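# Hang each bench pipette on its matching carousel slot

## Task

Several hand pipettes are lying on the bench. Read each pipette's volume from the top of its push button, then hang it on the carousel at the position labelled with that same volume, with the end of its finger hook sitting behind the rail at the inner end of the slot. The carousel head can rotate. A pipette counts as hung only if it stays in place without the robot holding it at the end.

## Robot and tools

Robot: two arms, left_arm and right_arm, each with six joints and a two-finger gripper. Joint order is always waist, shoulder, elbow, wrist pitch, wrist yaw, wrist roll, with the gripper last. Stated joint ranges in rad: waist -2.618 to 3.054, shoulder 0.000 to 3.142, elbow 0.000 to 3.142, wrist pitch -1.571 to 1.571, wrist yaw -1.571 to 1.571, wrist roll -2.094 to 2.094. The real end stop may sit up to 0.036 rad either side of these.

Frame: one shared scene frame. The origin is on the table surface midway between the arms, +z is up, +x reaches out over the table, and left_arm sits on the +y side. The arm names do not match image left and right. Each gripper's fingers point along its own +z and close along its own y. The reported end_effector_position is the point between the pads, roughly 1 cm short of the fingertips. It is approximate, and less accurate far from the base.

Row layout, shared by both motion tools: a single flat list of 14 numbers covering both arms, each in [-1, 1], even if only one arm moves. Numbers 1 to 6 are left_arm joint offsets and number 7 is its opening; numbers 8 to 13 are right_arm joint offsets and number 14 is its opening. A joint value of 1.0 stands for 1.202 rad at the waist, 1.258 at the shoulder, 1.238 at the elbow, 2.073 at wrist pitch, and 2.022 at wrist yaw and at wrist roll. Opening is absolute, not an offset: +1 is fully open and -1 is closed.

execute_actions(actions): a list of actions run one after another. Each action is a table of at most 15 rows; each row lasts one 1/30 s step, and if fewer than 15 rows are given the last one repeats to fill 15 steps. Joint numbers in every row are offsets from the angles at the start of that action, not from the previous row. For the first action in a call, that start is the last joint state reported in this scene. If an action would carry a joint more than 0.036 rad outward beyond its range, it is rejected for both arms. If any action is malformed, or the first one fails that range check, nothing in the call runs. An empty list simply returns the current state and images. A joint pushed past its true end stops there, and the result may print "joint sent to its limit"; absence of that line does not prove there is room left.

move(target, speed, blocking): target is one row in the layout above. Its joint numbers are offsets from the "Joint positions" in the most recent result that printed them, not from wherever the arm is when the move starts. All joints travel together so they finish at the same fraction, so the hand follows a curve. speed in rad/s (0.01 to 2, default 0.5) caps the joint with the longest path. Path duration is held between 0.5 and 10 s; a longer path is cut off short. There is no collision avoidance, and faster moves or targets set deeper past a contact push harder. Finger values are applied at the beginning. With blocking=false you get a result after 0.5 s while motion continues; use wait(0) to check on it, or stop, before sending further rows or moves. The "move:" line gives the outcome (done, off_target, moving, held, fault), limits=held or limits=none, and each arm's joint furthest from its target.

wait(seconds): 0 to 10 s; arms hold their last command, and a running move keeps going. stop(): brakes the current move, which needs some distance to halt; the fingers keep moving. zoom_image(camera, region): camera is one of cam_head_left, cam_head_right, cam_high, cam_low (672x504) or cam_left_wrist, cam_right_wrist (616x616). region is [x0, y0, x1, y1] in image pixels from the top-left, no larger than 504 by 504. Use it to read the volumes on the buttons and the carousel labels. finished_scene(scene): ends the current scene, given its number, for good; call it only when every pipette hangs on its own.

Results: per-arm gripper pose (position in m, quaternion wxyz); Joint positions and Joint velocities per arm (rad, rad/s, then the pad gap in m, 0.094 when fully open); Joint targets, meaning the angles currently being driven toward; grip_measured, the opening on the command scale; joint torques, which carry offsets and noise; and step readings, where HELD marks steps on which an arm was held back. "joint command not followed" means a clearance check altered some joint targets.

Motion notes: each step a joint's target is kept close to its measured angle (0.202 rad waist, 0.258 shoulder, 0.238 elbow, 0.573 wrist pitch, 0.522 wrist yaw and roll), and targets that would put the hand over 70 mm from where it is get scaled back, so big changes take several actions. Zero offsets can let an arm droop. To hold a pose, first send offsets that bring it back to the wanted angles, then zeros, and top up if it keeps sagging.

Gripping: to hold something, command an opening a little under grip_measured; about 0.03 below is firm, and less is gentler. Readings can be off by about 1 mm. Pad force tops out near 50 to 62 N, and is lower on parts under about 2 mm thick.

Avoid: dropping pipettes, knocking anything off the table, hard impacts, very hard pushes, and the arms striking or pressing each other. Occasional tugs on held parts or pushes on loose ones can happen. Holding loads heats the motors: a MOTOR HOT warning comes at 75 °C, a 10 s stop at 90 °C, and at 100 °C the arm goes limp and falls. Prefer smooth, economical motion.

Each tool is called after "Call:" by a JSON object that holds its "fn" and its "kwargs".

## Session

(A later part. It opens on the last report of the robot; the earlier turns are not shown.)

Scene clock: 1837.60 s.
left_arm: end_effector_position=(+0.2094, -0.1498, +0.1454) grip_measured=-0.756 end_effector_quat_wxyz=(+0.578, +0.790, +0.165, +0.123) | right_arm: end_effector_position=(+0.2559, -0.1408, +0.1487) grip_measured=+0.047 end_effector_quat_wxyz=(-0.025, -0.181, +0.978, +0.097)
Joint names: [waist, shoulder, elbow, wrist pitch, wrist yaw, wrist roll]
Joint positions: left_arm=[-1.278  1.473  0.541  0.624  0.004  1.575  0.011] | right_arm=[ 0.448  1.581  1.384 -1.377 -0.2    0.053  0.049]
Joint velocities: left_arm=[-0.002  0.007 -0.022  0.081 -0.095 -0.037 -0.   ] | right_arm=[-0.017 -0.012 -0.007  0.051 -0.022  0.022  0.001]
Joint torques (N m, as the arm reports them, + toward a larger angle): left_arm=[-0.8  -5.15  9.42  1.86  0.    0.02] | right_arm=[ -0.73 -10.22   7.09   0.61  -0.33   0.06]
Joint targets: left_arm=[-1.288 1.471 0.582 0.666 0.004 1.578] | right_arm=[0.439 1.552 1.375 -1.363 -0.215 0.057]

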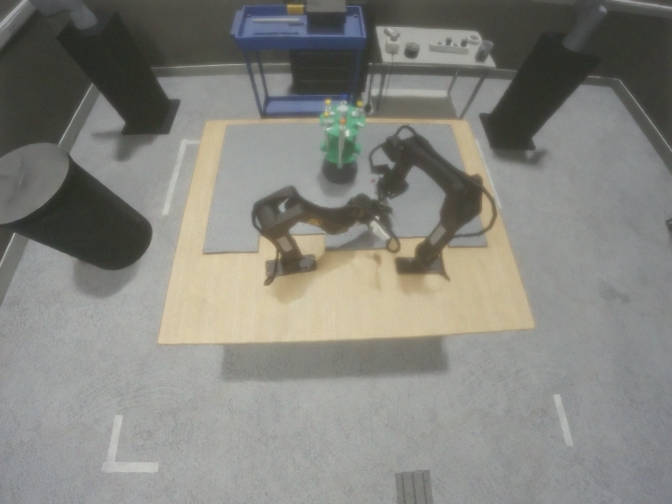

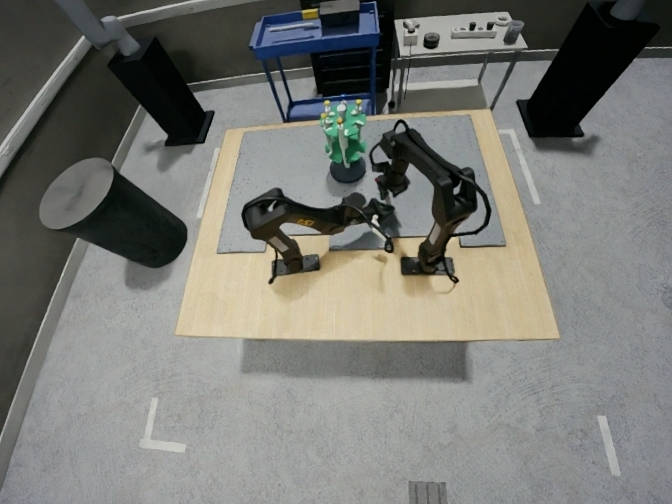

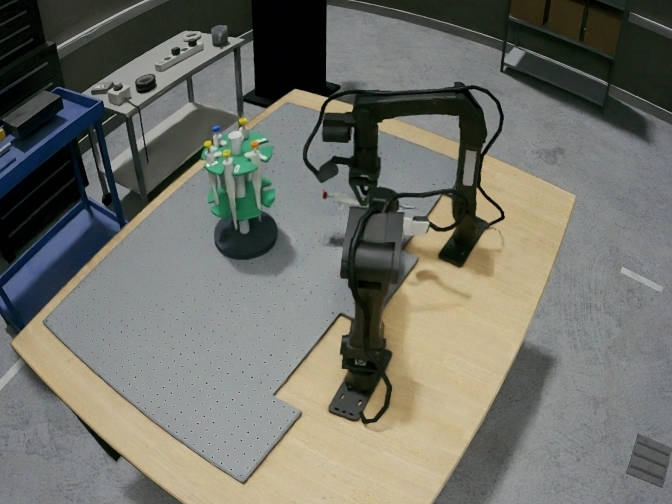

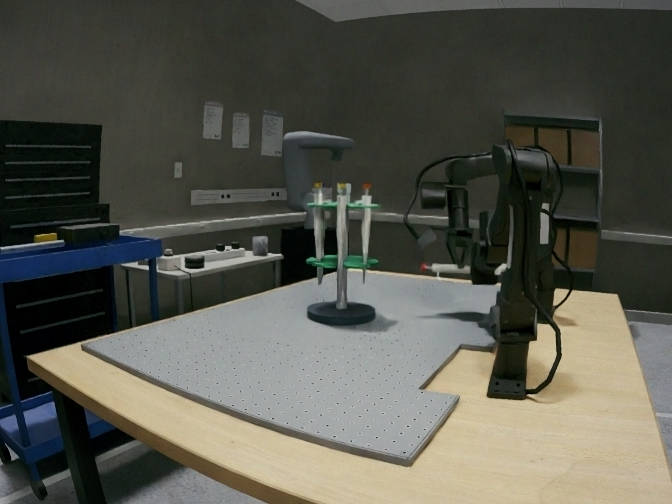

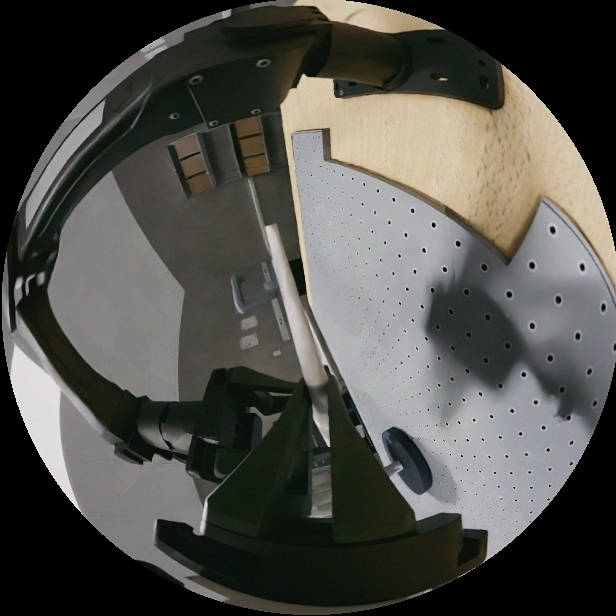

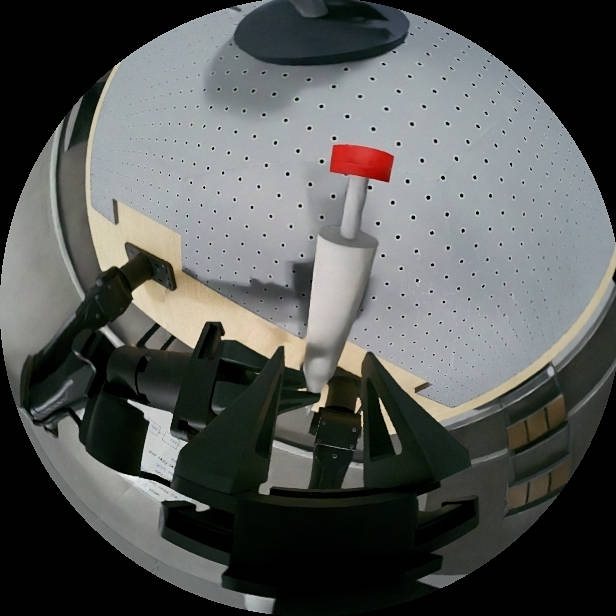

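Call:
{"fn": "execute_actions", "kwargs": {"actions": [[[-0.008,-0.001,0.033,0.0203,0,0.0015,-0.80, -0.0075,-0.023,-0.012,0.010,-0.0074,0.002,0.03],[-0.008,-0.001,0.033,0.0203,0,0.0015,-0.80, -0.0075,-0.023,-0.016,0.013,-0.0074,0.002,0.0],[-0.008,-0.001,0.033,0.0203,0,0.0015,-0.80, -0.0075,-0.023,-0.019,0.016,-0.0074,0.002,-0.04],[-0.008,-0.001,0.033,0.0203,0,0.0015,-0.80, -0.0075,-0.023,-0.022,0.019,-0.0074,0.002,-0.08],[-0.008,-0.001,0.033,0.0203,0,0.0015,-0.80, -0.0075,-0.024,-0.025,0.021,-0.0074,0.002,-0.12],[-0.008,-0.001,0.033,0.0203,0,0.0015,-0.80, -0.0075,-0.024,-0.028,0.023,-0.0074,0.002,-0.16],[-0.008,-0.001,0.033,0.0203,0,0.0015,-0.80, -0.0075,-0.024,-0.031,0.025,-0.0074,0.002,-0.20],[-0.008,-0.001,0.033,0.0203,0,0.0015,-0.80, -0.0075,-0.024,-0.034,0.026,-0.0074,0.002,-0.24],[-0.008,-0.001,0.033,0.0203,0,0.0015,-0.80, -0.0075,-0.024,-0.036,0.027,-0.0074,0.002,-0.28],[-0.008,-0.001,0.033,0.0203,0,0.0015,-0.80, -0.0075,-0.024,-0.038,0.027,-0.0074,0.002,-0.31],[-0.008,-0.001,0.033,0.0203,0,0.0015,-0.80, -0.0075,-0.024,-0.0395,0.027,-0.0074,0.002,-0.34],[-0.008,-0.001,0.033,0.0203,0,0.0015,-0.80, -0.0075,-0.024,-0.0404,0.027,-0.0074,0.002,-0.37],[-0.008,-0.001,0.033,0.0203,0,0.0015,-0.80, -0.0075,-0.024,-0.0404,0.027,-0.0074,0.002,-0.39],[-0.008,-0.001,0.033,0.0203,0,0.0015,-0.80, -0.0075,-0.024,-0.0404,0.027,-0.0074,0.002,-0.40]]]}}

Call:
{"fn": "zoom_image", "kwargs": {"camera": "cam_right_wrist", "region": [220, 110, 460, 420]}}

Call:
{"fn": "zoom_image", "kwargs": {"camera": "cam_low", "region": [400, 190, 520, 300]}}

Scene clock: 1868.90 s.
left_arm: end_effector_position=(+0.2094, -0.1498, +0.1454) grip_measured=-0.756 end_effector_quat_wxyz=(+0.578, +0.790, +0.165, +0.123) | right_arm: end_effector_position=(+0.2561, -0.1403, +0.1396) grip_measured=-0.396 end_effector_quat_wxyz=(-0.025, -0.181, +0.978, +0.098)
Joint names: [waist, shoulder, elbow, wrist pitch, wrist yaw, wrist roll]
Joint positions: left_arm=[-1.278  1.473  0.541  0.624  0.004  1.575  0.011] | right_arm=[ 0.448  1.581  1.347 -1.34  -0.202  0.053  0.028]
Joint velocities: left_arm=[ 0.002 -0.007 -0.002 -0.022  0.037 -0.007  0.   ] | right_arm=[ 0.007  0.012 -0.007  0.066 -0.007  0.037 -0.003]
Joint torques (N m, as the arm reports them, + toward a larger angle): left_arm=[-0.75 -5.08  9.47  1.87  0.    0.02] | right_arm=[ -0.71 -10.21   6.76   0.66  -0.27   0.06]
Joint targets: left_arm=[-1.288 1.471 0.582 0.666 0.004 1.578] | right_arm=[0.439 1.550 1.334 -1.321 -0.215 0.057]
Step readings (joint positions):
0: left_arm=[-1.278 1.473 0.541 0.624 0.004 1.575] | right_arm=[0.448 1.581 1.384 -1.377 -0.200 0.053]
1: left_arm=[-1.278 1.473 0.541 0.624 0.004 1.575] | right_arm=[0.448 1.581 1.384 -1.376 -0.200 0.053]
2: left_arm=[-1.278 1.473 0.541 0.624 0.004 1.575] | right_arm=[0.448 1.581 1.384 -1.375 -0.200 0.053]
4: left_arm=[-1.278 1.473 0.541 0.624 0.004 1.575] | right_arm=[0.448 1.581 1.381 -1.367 -0.200 0.053]
8: left_arm=[-1.278 1.473 0.541 0.624 0.004 1.575] | right_arm=[0.448 1.581 1.363 -1.351 -0.200 0.053]
15: Joint positions above

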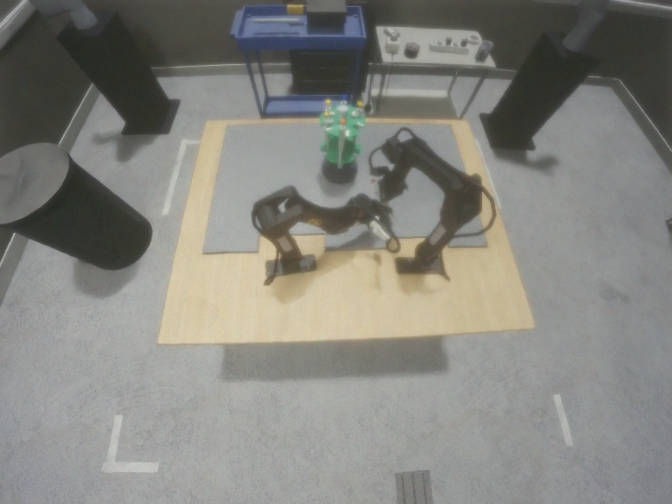

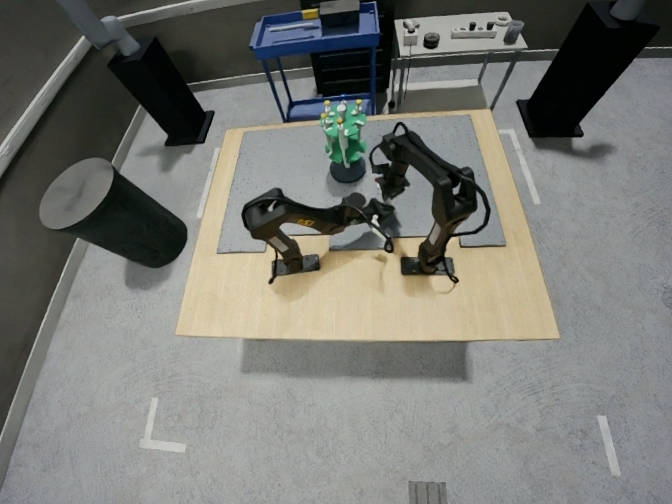

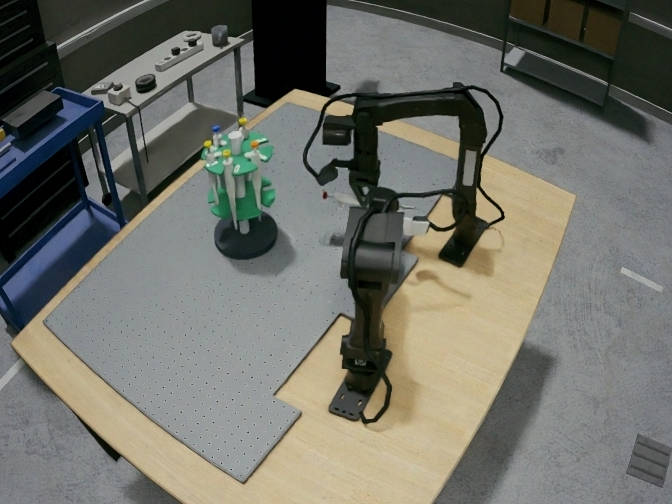

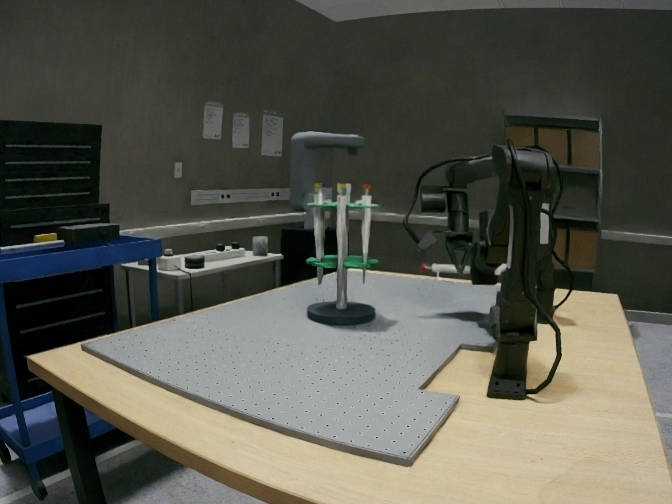

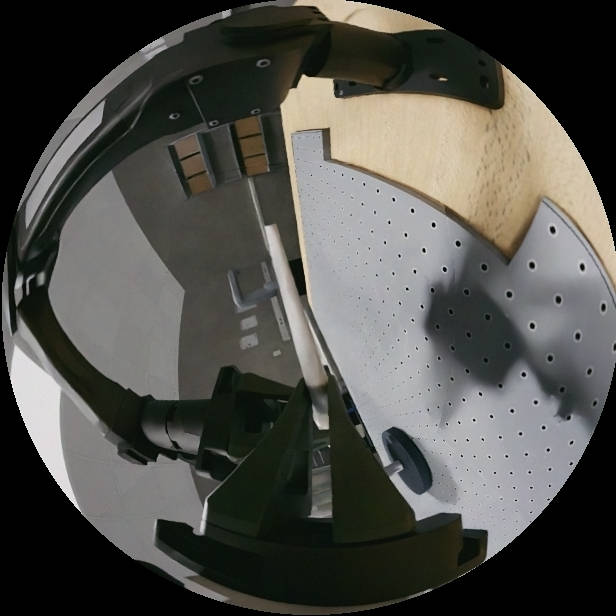

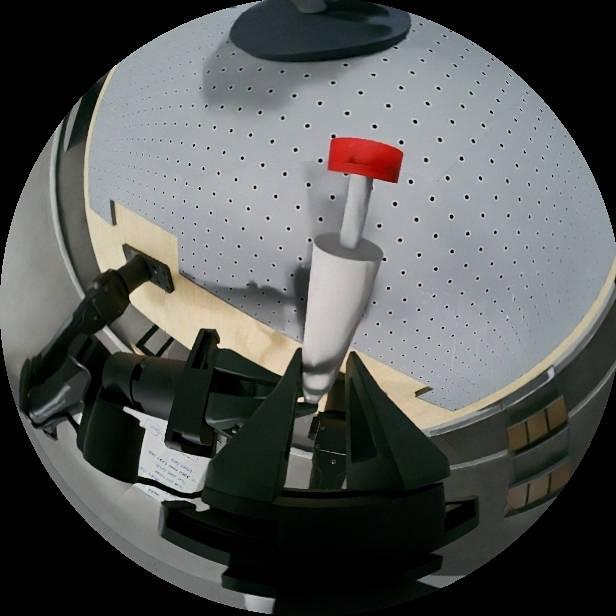

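Region (220, 110, 460, 420) of cam_right_wrist's 616x616 image, scaled by 1.626, with more detail than that image has; it fills the left 390 columns of this view, and the rest is white.

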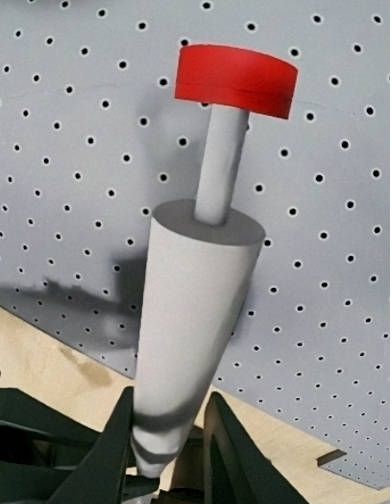

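Region (400, 190, 520, 300) of cam_low's 672x504 image, scaled by 4.200, with more detail than that image has; it fills the top 462 rows of this view, and the rest is white.

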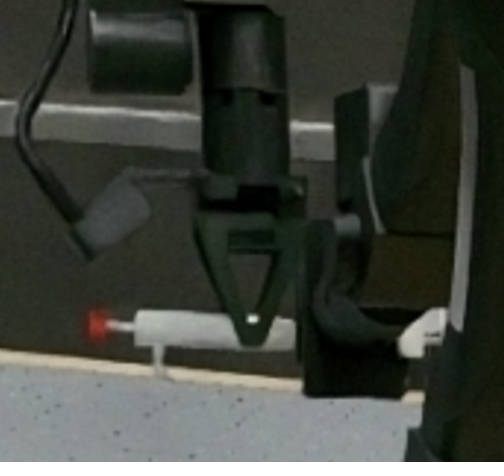

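Call:
{"fn": "execute_actions", "kwargs": {"actions": [[[-0.008,-0.001,0.033,0.0203,0,0.0015,-0.80, -0.0075,-0.024,-0.0105,0.009,-0.010,0.002,-0.40],[-0.008,-0.001,0.033,0.0203,0,0.0015,-0.80, -0.0075,-0.024,-0.0105,0.009,-0.013,0.002,-0.40],[-0.008,-0.001,0.033,0.0203,0,0.0015,-0.80, -0.0075,-0.024,-0.0105,0.009,-0.014,0.002,-0.40],[-0.008,-0.001,0.033,0.0203,0,0.0015,-0.80, -0.0075,-0.024,-0.0105,0.009,-0.014,0.002,-0.41],[-0.008,-0.001,0.033,0.0203,0,0.0015,-0.80, -0.0075,-0.024,-0.0105,0.009,-0.014,0.002,-0.42],[-0.008,-0.001,0.033,0.0203,0,0.0015,-0.80, -0.0075,-0.024,-0.0105,0.009,-0.014,0.002,-0.44],[-0.008,-0.001,0.033,0.0203,0,0.0015,-0.80, -0.0075,-0.024,-0.0105,0.009,-0.014,0.002,-0.46],[-0.008,-0.001,0.033,0.0203,0,0.0015,-0.80, -0.0075,-0.024,-0.0105,0.009,-0.014,0.002,-0.48],[-0.008,-0.001,0.033,0.0203,0,0.0015,-0.80, -0.0075,-0.024,-0.0105,0.009,-0.014,0.002,-0.50],[-0.008,-0.001,0.033,0.0203,0,0.0015,-0.80, -0.0075,-0.024,-0.0105,0.009,-0.014,0.002,-0.52],[-0.008,-0.001,0.033,0.0203,0,0.0015,-0.80, -0.0075,-0.024,-0.0105,0.009,-0.014,0.002,-0.54],[-0.008,-0.001,0.033,0.0203,0,0.0015,-0.80, -0.0075,-0.024,-0.0105,0.009,-0.014,0.002,-0.56],[-0.008,-0.001,0.033,0.0203,0,0.0015,-0.80, -0.0075,-0.024,-0.0105,0.009,-0.014,0.002,-0.58],[-0.008,-0.001,0.033,0.0203,0,0.0015,-0.80, -0.0075,-0.024,-0.0105,0.009,-0.014,0.002,-0.60],[-0.008,-0.001,0.033,0.0203,0,0.0015,-0.80, -0.0075,-0.024,-0.0105,0.009,-0.014,0.002,-0.615]]]}}

Scene clock: 1887.17 s.
left_arm: end_effector_position=(+0.2095, -0.1499, +0.1456) grip_measured=-0.756 end_effector_quat_wxyz=(+0.578, +0.790, +0.165, +0.123) | right_arm: end_effector_position=(+0.2558, -0.1370, +0.1402) grip_measured=-0.568 end_effector_quat_wxyz=(-0.025, -0.181, +0.977, +0.107)
Joint names: [waist, shoulder, elbow, wrist pitch, wrist yaw, wrist roll]
Joint positions: left_arm=[-1.278  1.473  0.541  0.625  0.004  1.576  0.011] | right_arm=[ 0.448  1.581  1.347 -1.335 -0.22   0.054  0.02 ]
Joint velocities: left_arm=[-0.012 -0.017 -0.007 -0.007 -0.037 -0.022  0.   ] | right_arm=[ 0.002  0.027 -0.012  0.022  0.022 -0.022  0.   ]
Joint torques (N m, as the arm reports them, + toward a larger angle): left_arm=[-0.82 -5.13  9.46  1.86  0.    0.02] | right_arm=[ -0.74 -10.25   6.75   0.62  -0.29   0.05]
Joint targets: left_arm=[-1.288 1.471 0.582 0.667 0.004 1.579] | right_arm=[0.439 1.550 1.334 -1.321 -0.231 0.057]
Step readings (joint positions):
0: left_arm=[-1.278 1.473 0.541 0.624 0.004 1.575] | right_arm=[0.448 1.581 1.347 -1.339 -0.203 0.053]
1: left_arm=[-1.278 1.473 0.541 0.624 0.004 1.575] | right_arm=[0.448 1.581 1.347 -1.339 -0.204 0.053]
2: left_arm=[-1.278 1.473 0.541 0.624 0.004 1.575] | right_arm=[0.448 1.581 1.347 -1.339 -0.205 0.053]
4: left_arm=[-1.278 1.473 0.541 0.625 0.004 1.575] | right_arm=[0.448 1.581 1.347 -1.337 -0.209 0.053]
8: left_arm=[-1.278 1.473 0.541 0.625 0.004 1.575] | right_arm=[0.448 1.581 1.347 -1.336 -0.212 0.053]
15: Joint positions above

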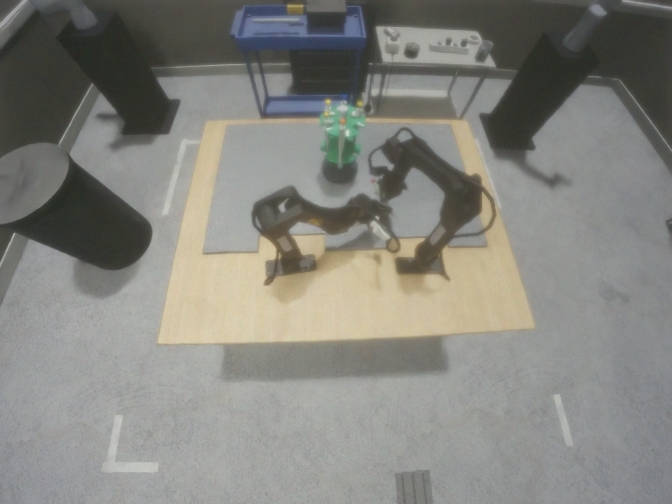

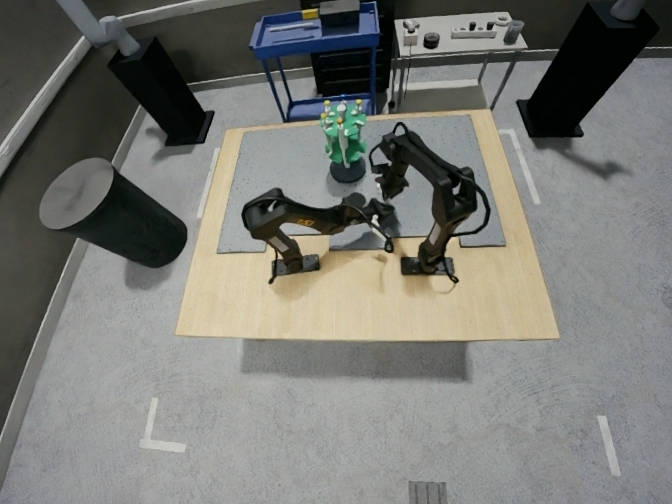

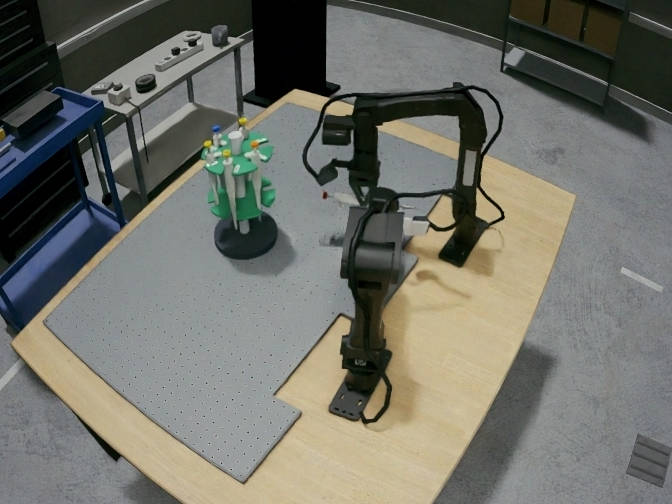

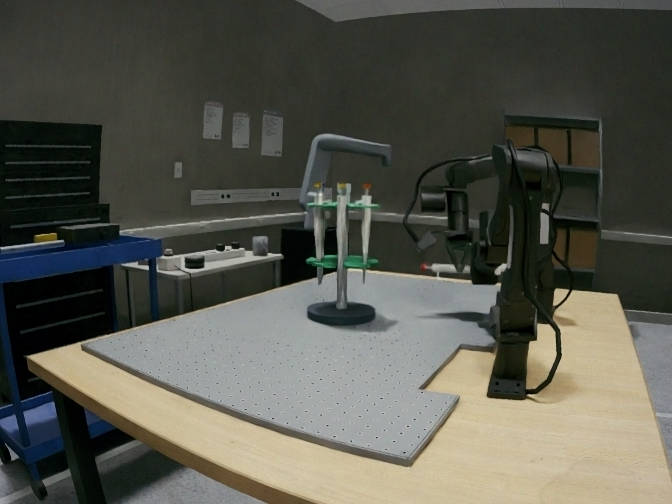

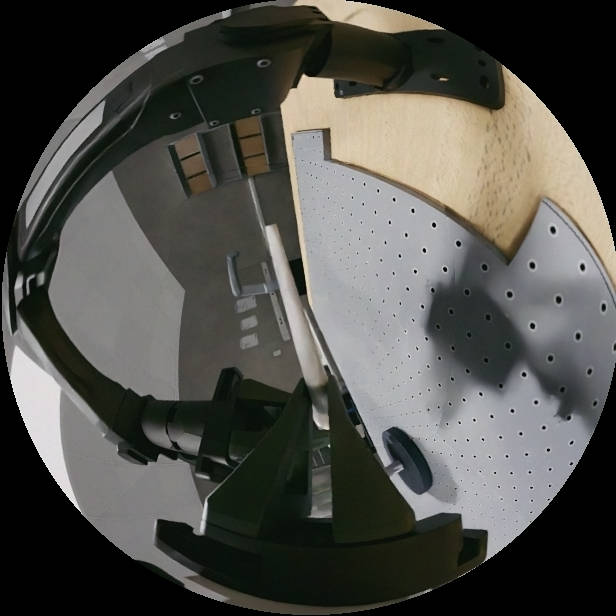

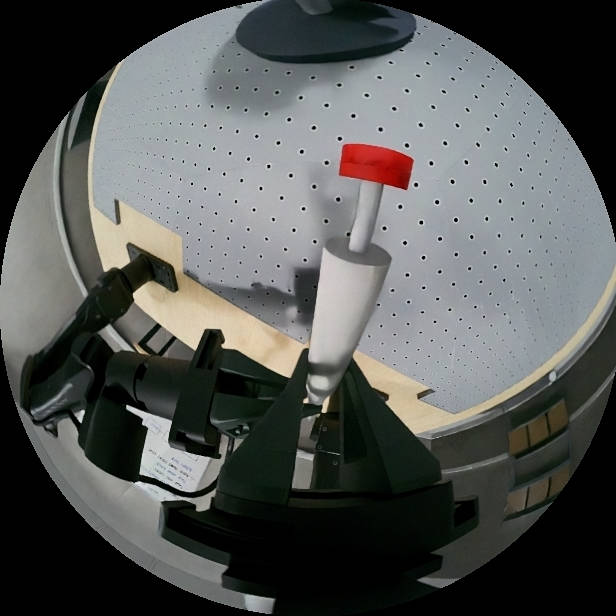

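Call:
{"fn": "execute_actions", "kwargs": {"actions": [[[-0.008,-0.004,0.028,0.018,0,0.001,-0.74, -0.0075,-0.024,-0.008,0.007,-0.005,0.0015,-0.615],[-0.008,-0.008,0.020,0.015,0,0.001,-0.66, -0.0075,-0.024,-0.008,0.007,-0.005,0.0015,-0.615],[-0.008,-0.012,0.012,0.012,0,0.001,-0.57, -0.0075,-0.024,-0.008,0.007,-0.005,0.0015,-0.615],[-0.008,-0.016,0.004,0.008,0,0.001,-0.48, -0.0075,-0.024,-0.008,0.007,-0.005,0.0015,-0.615],[-0.008,-0.022,-0.006,0.003,0,0.001,-0.41, -0.0075,-0.024,-0.008,0.007,-0.005,0.0015,-0.615],[-0.008,-0.032,-0.014,-0.003,0,0.001,-0.36, -0.0075,-0.024,-0.008,0.007,-0.005,0.0015,-0.615],[-0.008,-0.046,-0.023,-0.009,0,0.001,-0.35, -0.009,-0.024,-0.008,0.007,-0.005,0.0015,-0.615],[-0.008,-0.063,-0.033,-0.015,0,0.001,-0.35, -0.012,-0.024,-0.008,0.007,-0.005,0.0015,-0.615],[-0.008,-0.082,-0.045,-0.021,0,0.001,-0.35, -0.017,-0.024,-0.008,0.007,-0.005,0.0015,-0.615],[-0.008,-0.102,-0.057,-0.026,0,0.001,-0.35, -0.024,-0.024,-0.008,0.007,-0.005,0.0015,-0.615],[-0.008,-0.122,-0.069,-0.030,0,0.001,-0.35, -0.033,-0.024,-0.008,0.007,-0.005,0.0015,-0.615],[-0.008,-0.141,-0.081,-0.033,0,0.001,-0.35, -0.044,-0.024,-0.008,0.007,-0.005,0.0015,-0.615],[-0.008,-0.158,-0.092,-0.035,0,0.001,-0.35, -0.056,-0.024,-0.008,0.007,-0.005,0.0015,-0.615],[-0.008,-0.172,-0.100,-0.036,0,0.001,-0.35, -0.068,-0.024,-0.008,0.007,-0.005,0.0015,-0.615],[-0.008,-0.181,-0.106,-0.036,0,0.001,-0.35, -0.080,-0.024,-0.008,0.007,-0.005,0.0015,-0.615]]]}}

Scene clock: 1917.60 s.
left_arm: end_effector_position=(+0.1961, -0.1200, +0.1569) grip_measured=-0.351 end_effector_quat_wxyz=(+0.586, +0.784, +0.162, +0.126) | right_arm: end_effector_position=(+0.2642, -0.1510, +0.1402) grip_measured=-0.568 end_effector_quat_wxyz=(-0.021, -0.152, +0.982, +0.108)
Joint names: [waist, shoulder, elbow, wrist pitch, wrist yaw, wrist roll]
Joint positions: left_arm=[-1.278  1.296  0.439  0.571  0.004  1.579  0.03 ] | right_arm=[ 0.389  1.581  1.347 -1.335 -0.221  0.054  0.02 ]
Joint velocities: left_arm=[-0.002 -0.554 -0.335 -0.139 -0.051  0.037 -0.001] | right_arm=[-0.432 -0.007  0.002  0.037 -0.037 -0.007  0.   ]
Joint torques (N m, as the arm reports them, + toward a larger angle): left_arm=[-0.82 -5.06  5.75  1.46  0.01 -0.01] | right_arm=[ -0.89 -10.28   7.03   0.62  -0.27   0.05]
Joint targets: left_arm=[-1.288 1.245 0.410 0.551 0.004 1.578] | right_arm=[0.352 1.550 1.337 -1.321 -0.231 0.057]
Step readings (joint positions):
0: left_arm=[-1.278 1.473 0.541 0.625 0.004 1.576] | right_arm=[0.448 1.581 1.347 -1.335 -0.220 0.054]
1: left_arm=[-1.278 1.473 0.541 0.625 0.004 1.576] | right_arm=[0.448 1.581 1.347 -1.335 -0.220 0.054]
2: left_arm=[-1.278 1.473 0.541 0.625 0.004 1.576] | right_arm=[0.448 1.581 1.347 -1.335 -0.220 0.054]
4: left_arm=[-1.278 1.473 0.541 0.626 0.004 1.577] | right_arm=[0.448 1.581 1.347 -1.335 -0.220 0.054]
8: left_arm=[-1.278 1.456 0.533 0.617 0.004 1.578] | right_arm=[0.448 1.581 1.347 -1.335 -0.220 0.054]
15: Joint positions above

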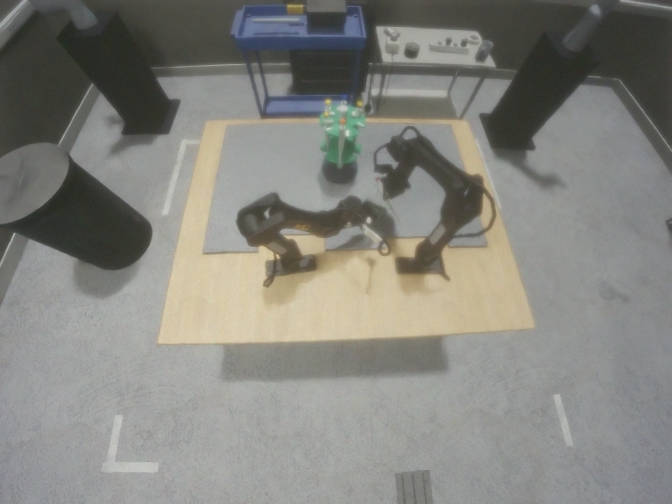

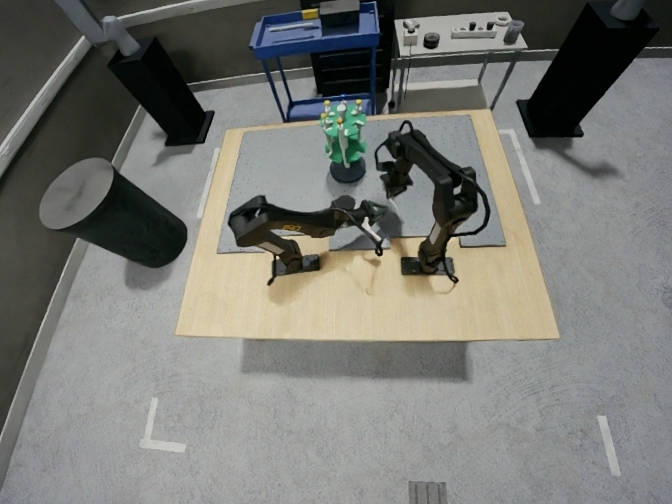

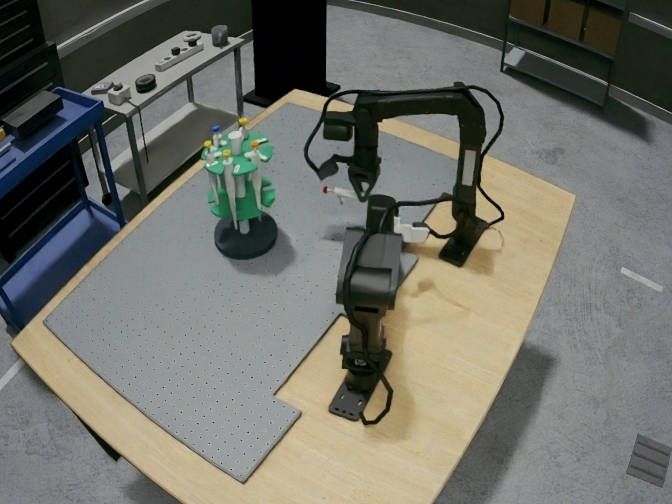

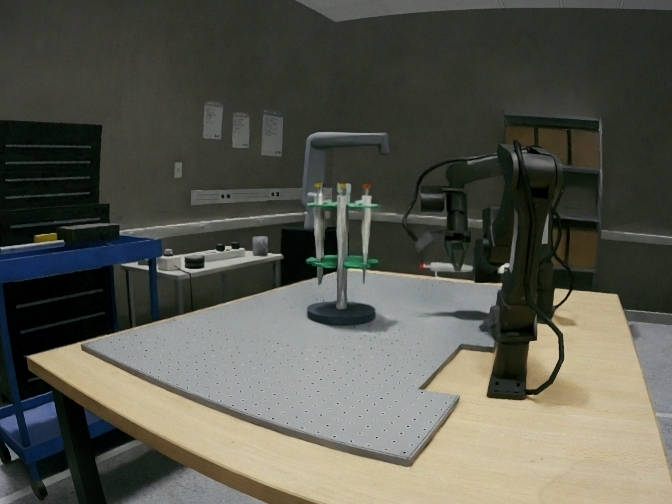

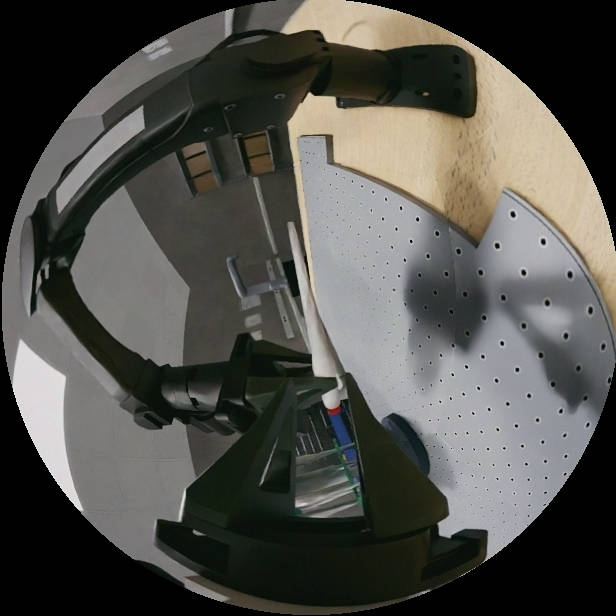

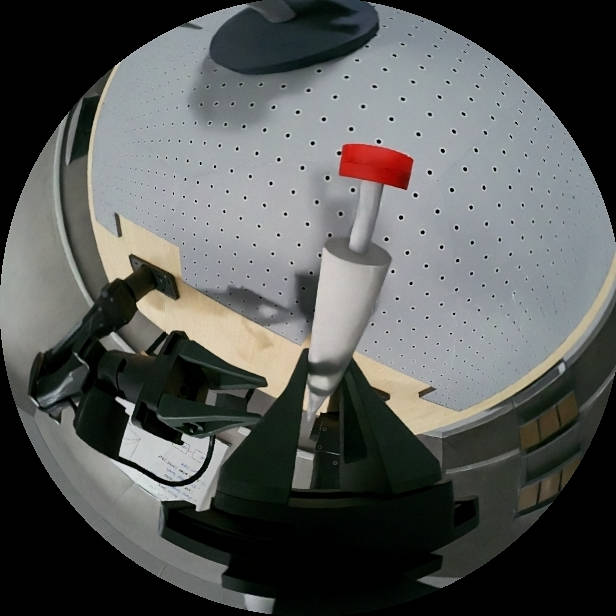

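Call:
{"fn": "move", "kwargs": {"target": [0.449,-0.282,-0.142,0.077,0,-0.784,-0.9, -0.308,-0.075,-0.481,1.0,-0.406,-0.03,-0.615], "speed": 1.7}}

Scene clock: 1959.07 s.
left_arm: end_effector_position=(+0.3171, +0.0377, +0.2292) grip_measured=-0.899 end_effector_quat_wxyz=(+0.678, +0.217, +0.668, -0.217) | right_arm: end_effector_position=(+0.4086, -0.1321, +0.2527) grip_measured=-0.568 end_effector_quat_wxyz=(+0.605, -0.342, +0.626, +0.353)
Joint names: [waist, shoulder, elbow, wrist pitch, wrist yaw, wrist roll]
Joint positions: left_arm=[-0.748  0.967  0.276  0.703  0.003  0.003  0.005] | right_arm=[ 0.028  1.517  0.763  0.72  -1.029 -0.001  0.02 ]
Joint velocities: left_arm=[-0.007 -0.007 -0.002  0.022 -0.022  0.022 -0.   ] | right_arm=[ 0.002 -0.007  0.012 -0.007 -0.037 -0.022 -0.002]
Joint torques (N m, as the arm reports them, + toward a larger angle): left_arm=[ 0.88 -3.51  6.02  1.74  0.01 -0.08] | right_arm=[ -0.79 -10.2    7.46   2.29  -0.2   -0.05]
Joint targets: left_arm=[-0.738 0.941 0.264 0.731 0.004 -0.006] | right_arm=[0.019 1.486 0.752 0.738 -1.042 -0.007]
move: off_target (left_arm, right_arm); limits=none; left_arm: farthest joint: the wrist pitch, 0.027 radians from its target (0.179 radians at the start); right_arm: farthest joint: the shoulder, 0.031 radians from its target (0.094 radians at the start)

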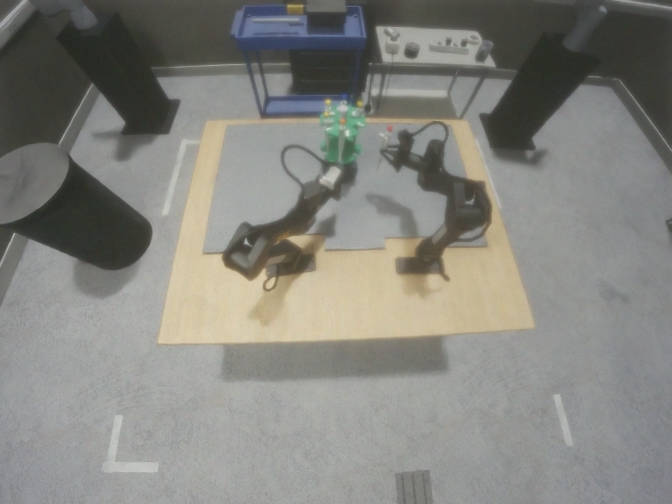

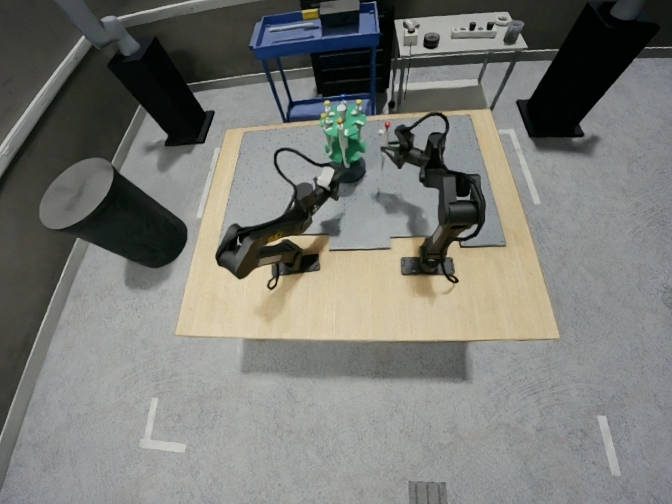

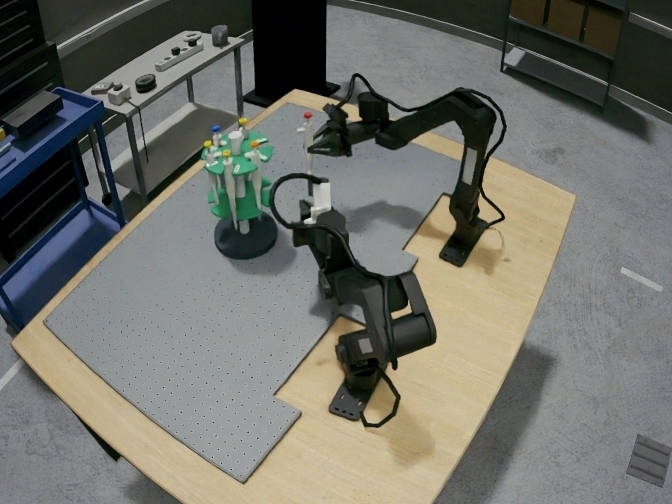

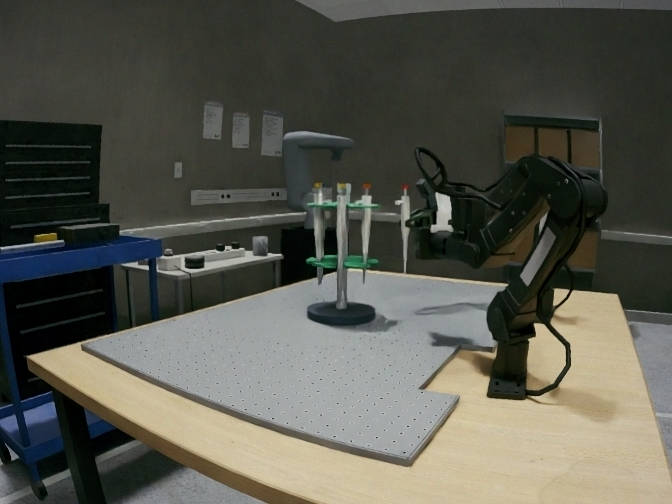

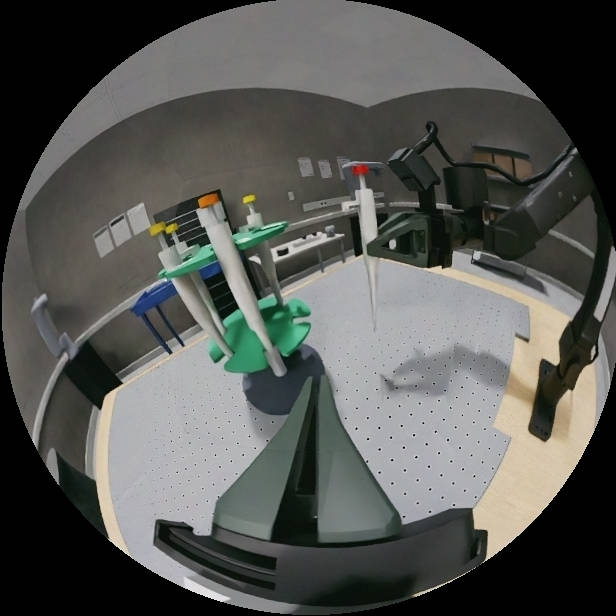

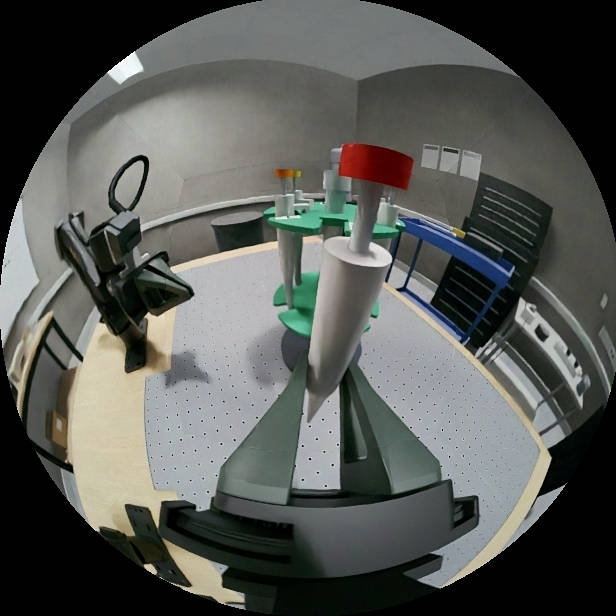

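Call:
{"fn": "zoom_image", "kwargs": {"camera": "cam_right_wrist", "region": [250, 130, 430, 380]}}

Call:
{"fn": "zoom_image", "kwargs": {"camera": "cam_low", "region": [290, 165, 450, 330]}}

Region (250, 130, 430, 380) of cam_right_wrist's 616x616 image, scaled by 2.016, with more detail than that image has; it fills the left 363 columns of this view, and the rest is white.

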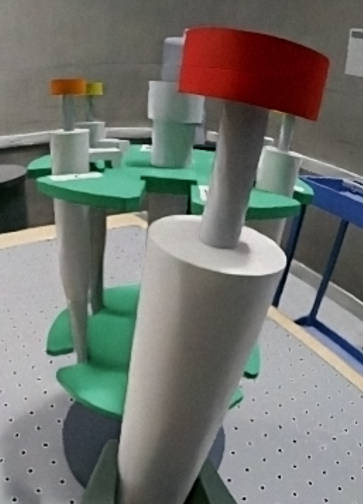

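Region (290, 165, 450, 330) of cam_low's 672x504 image, scaled by 3.055, with more detail than that image has; it fills the left 489 columns of this view, and the rest is white.

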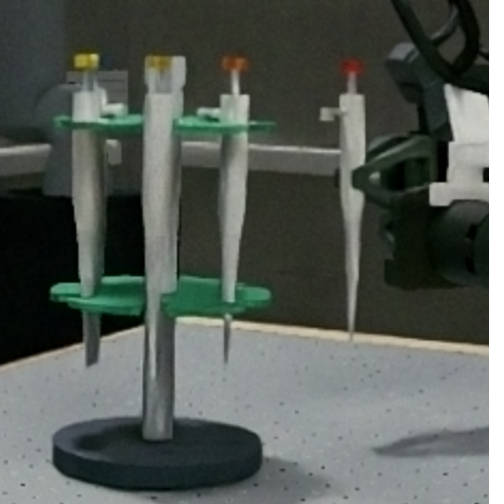

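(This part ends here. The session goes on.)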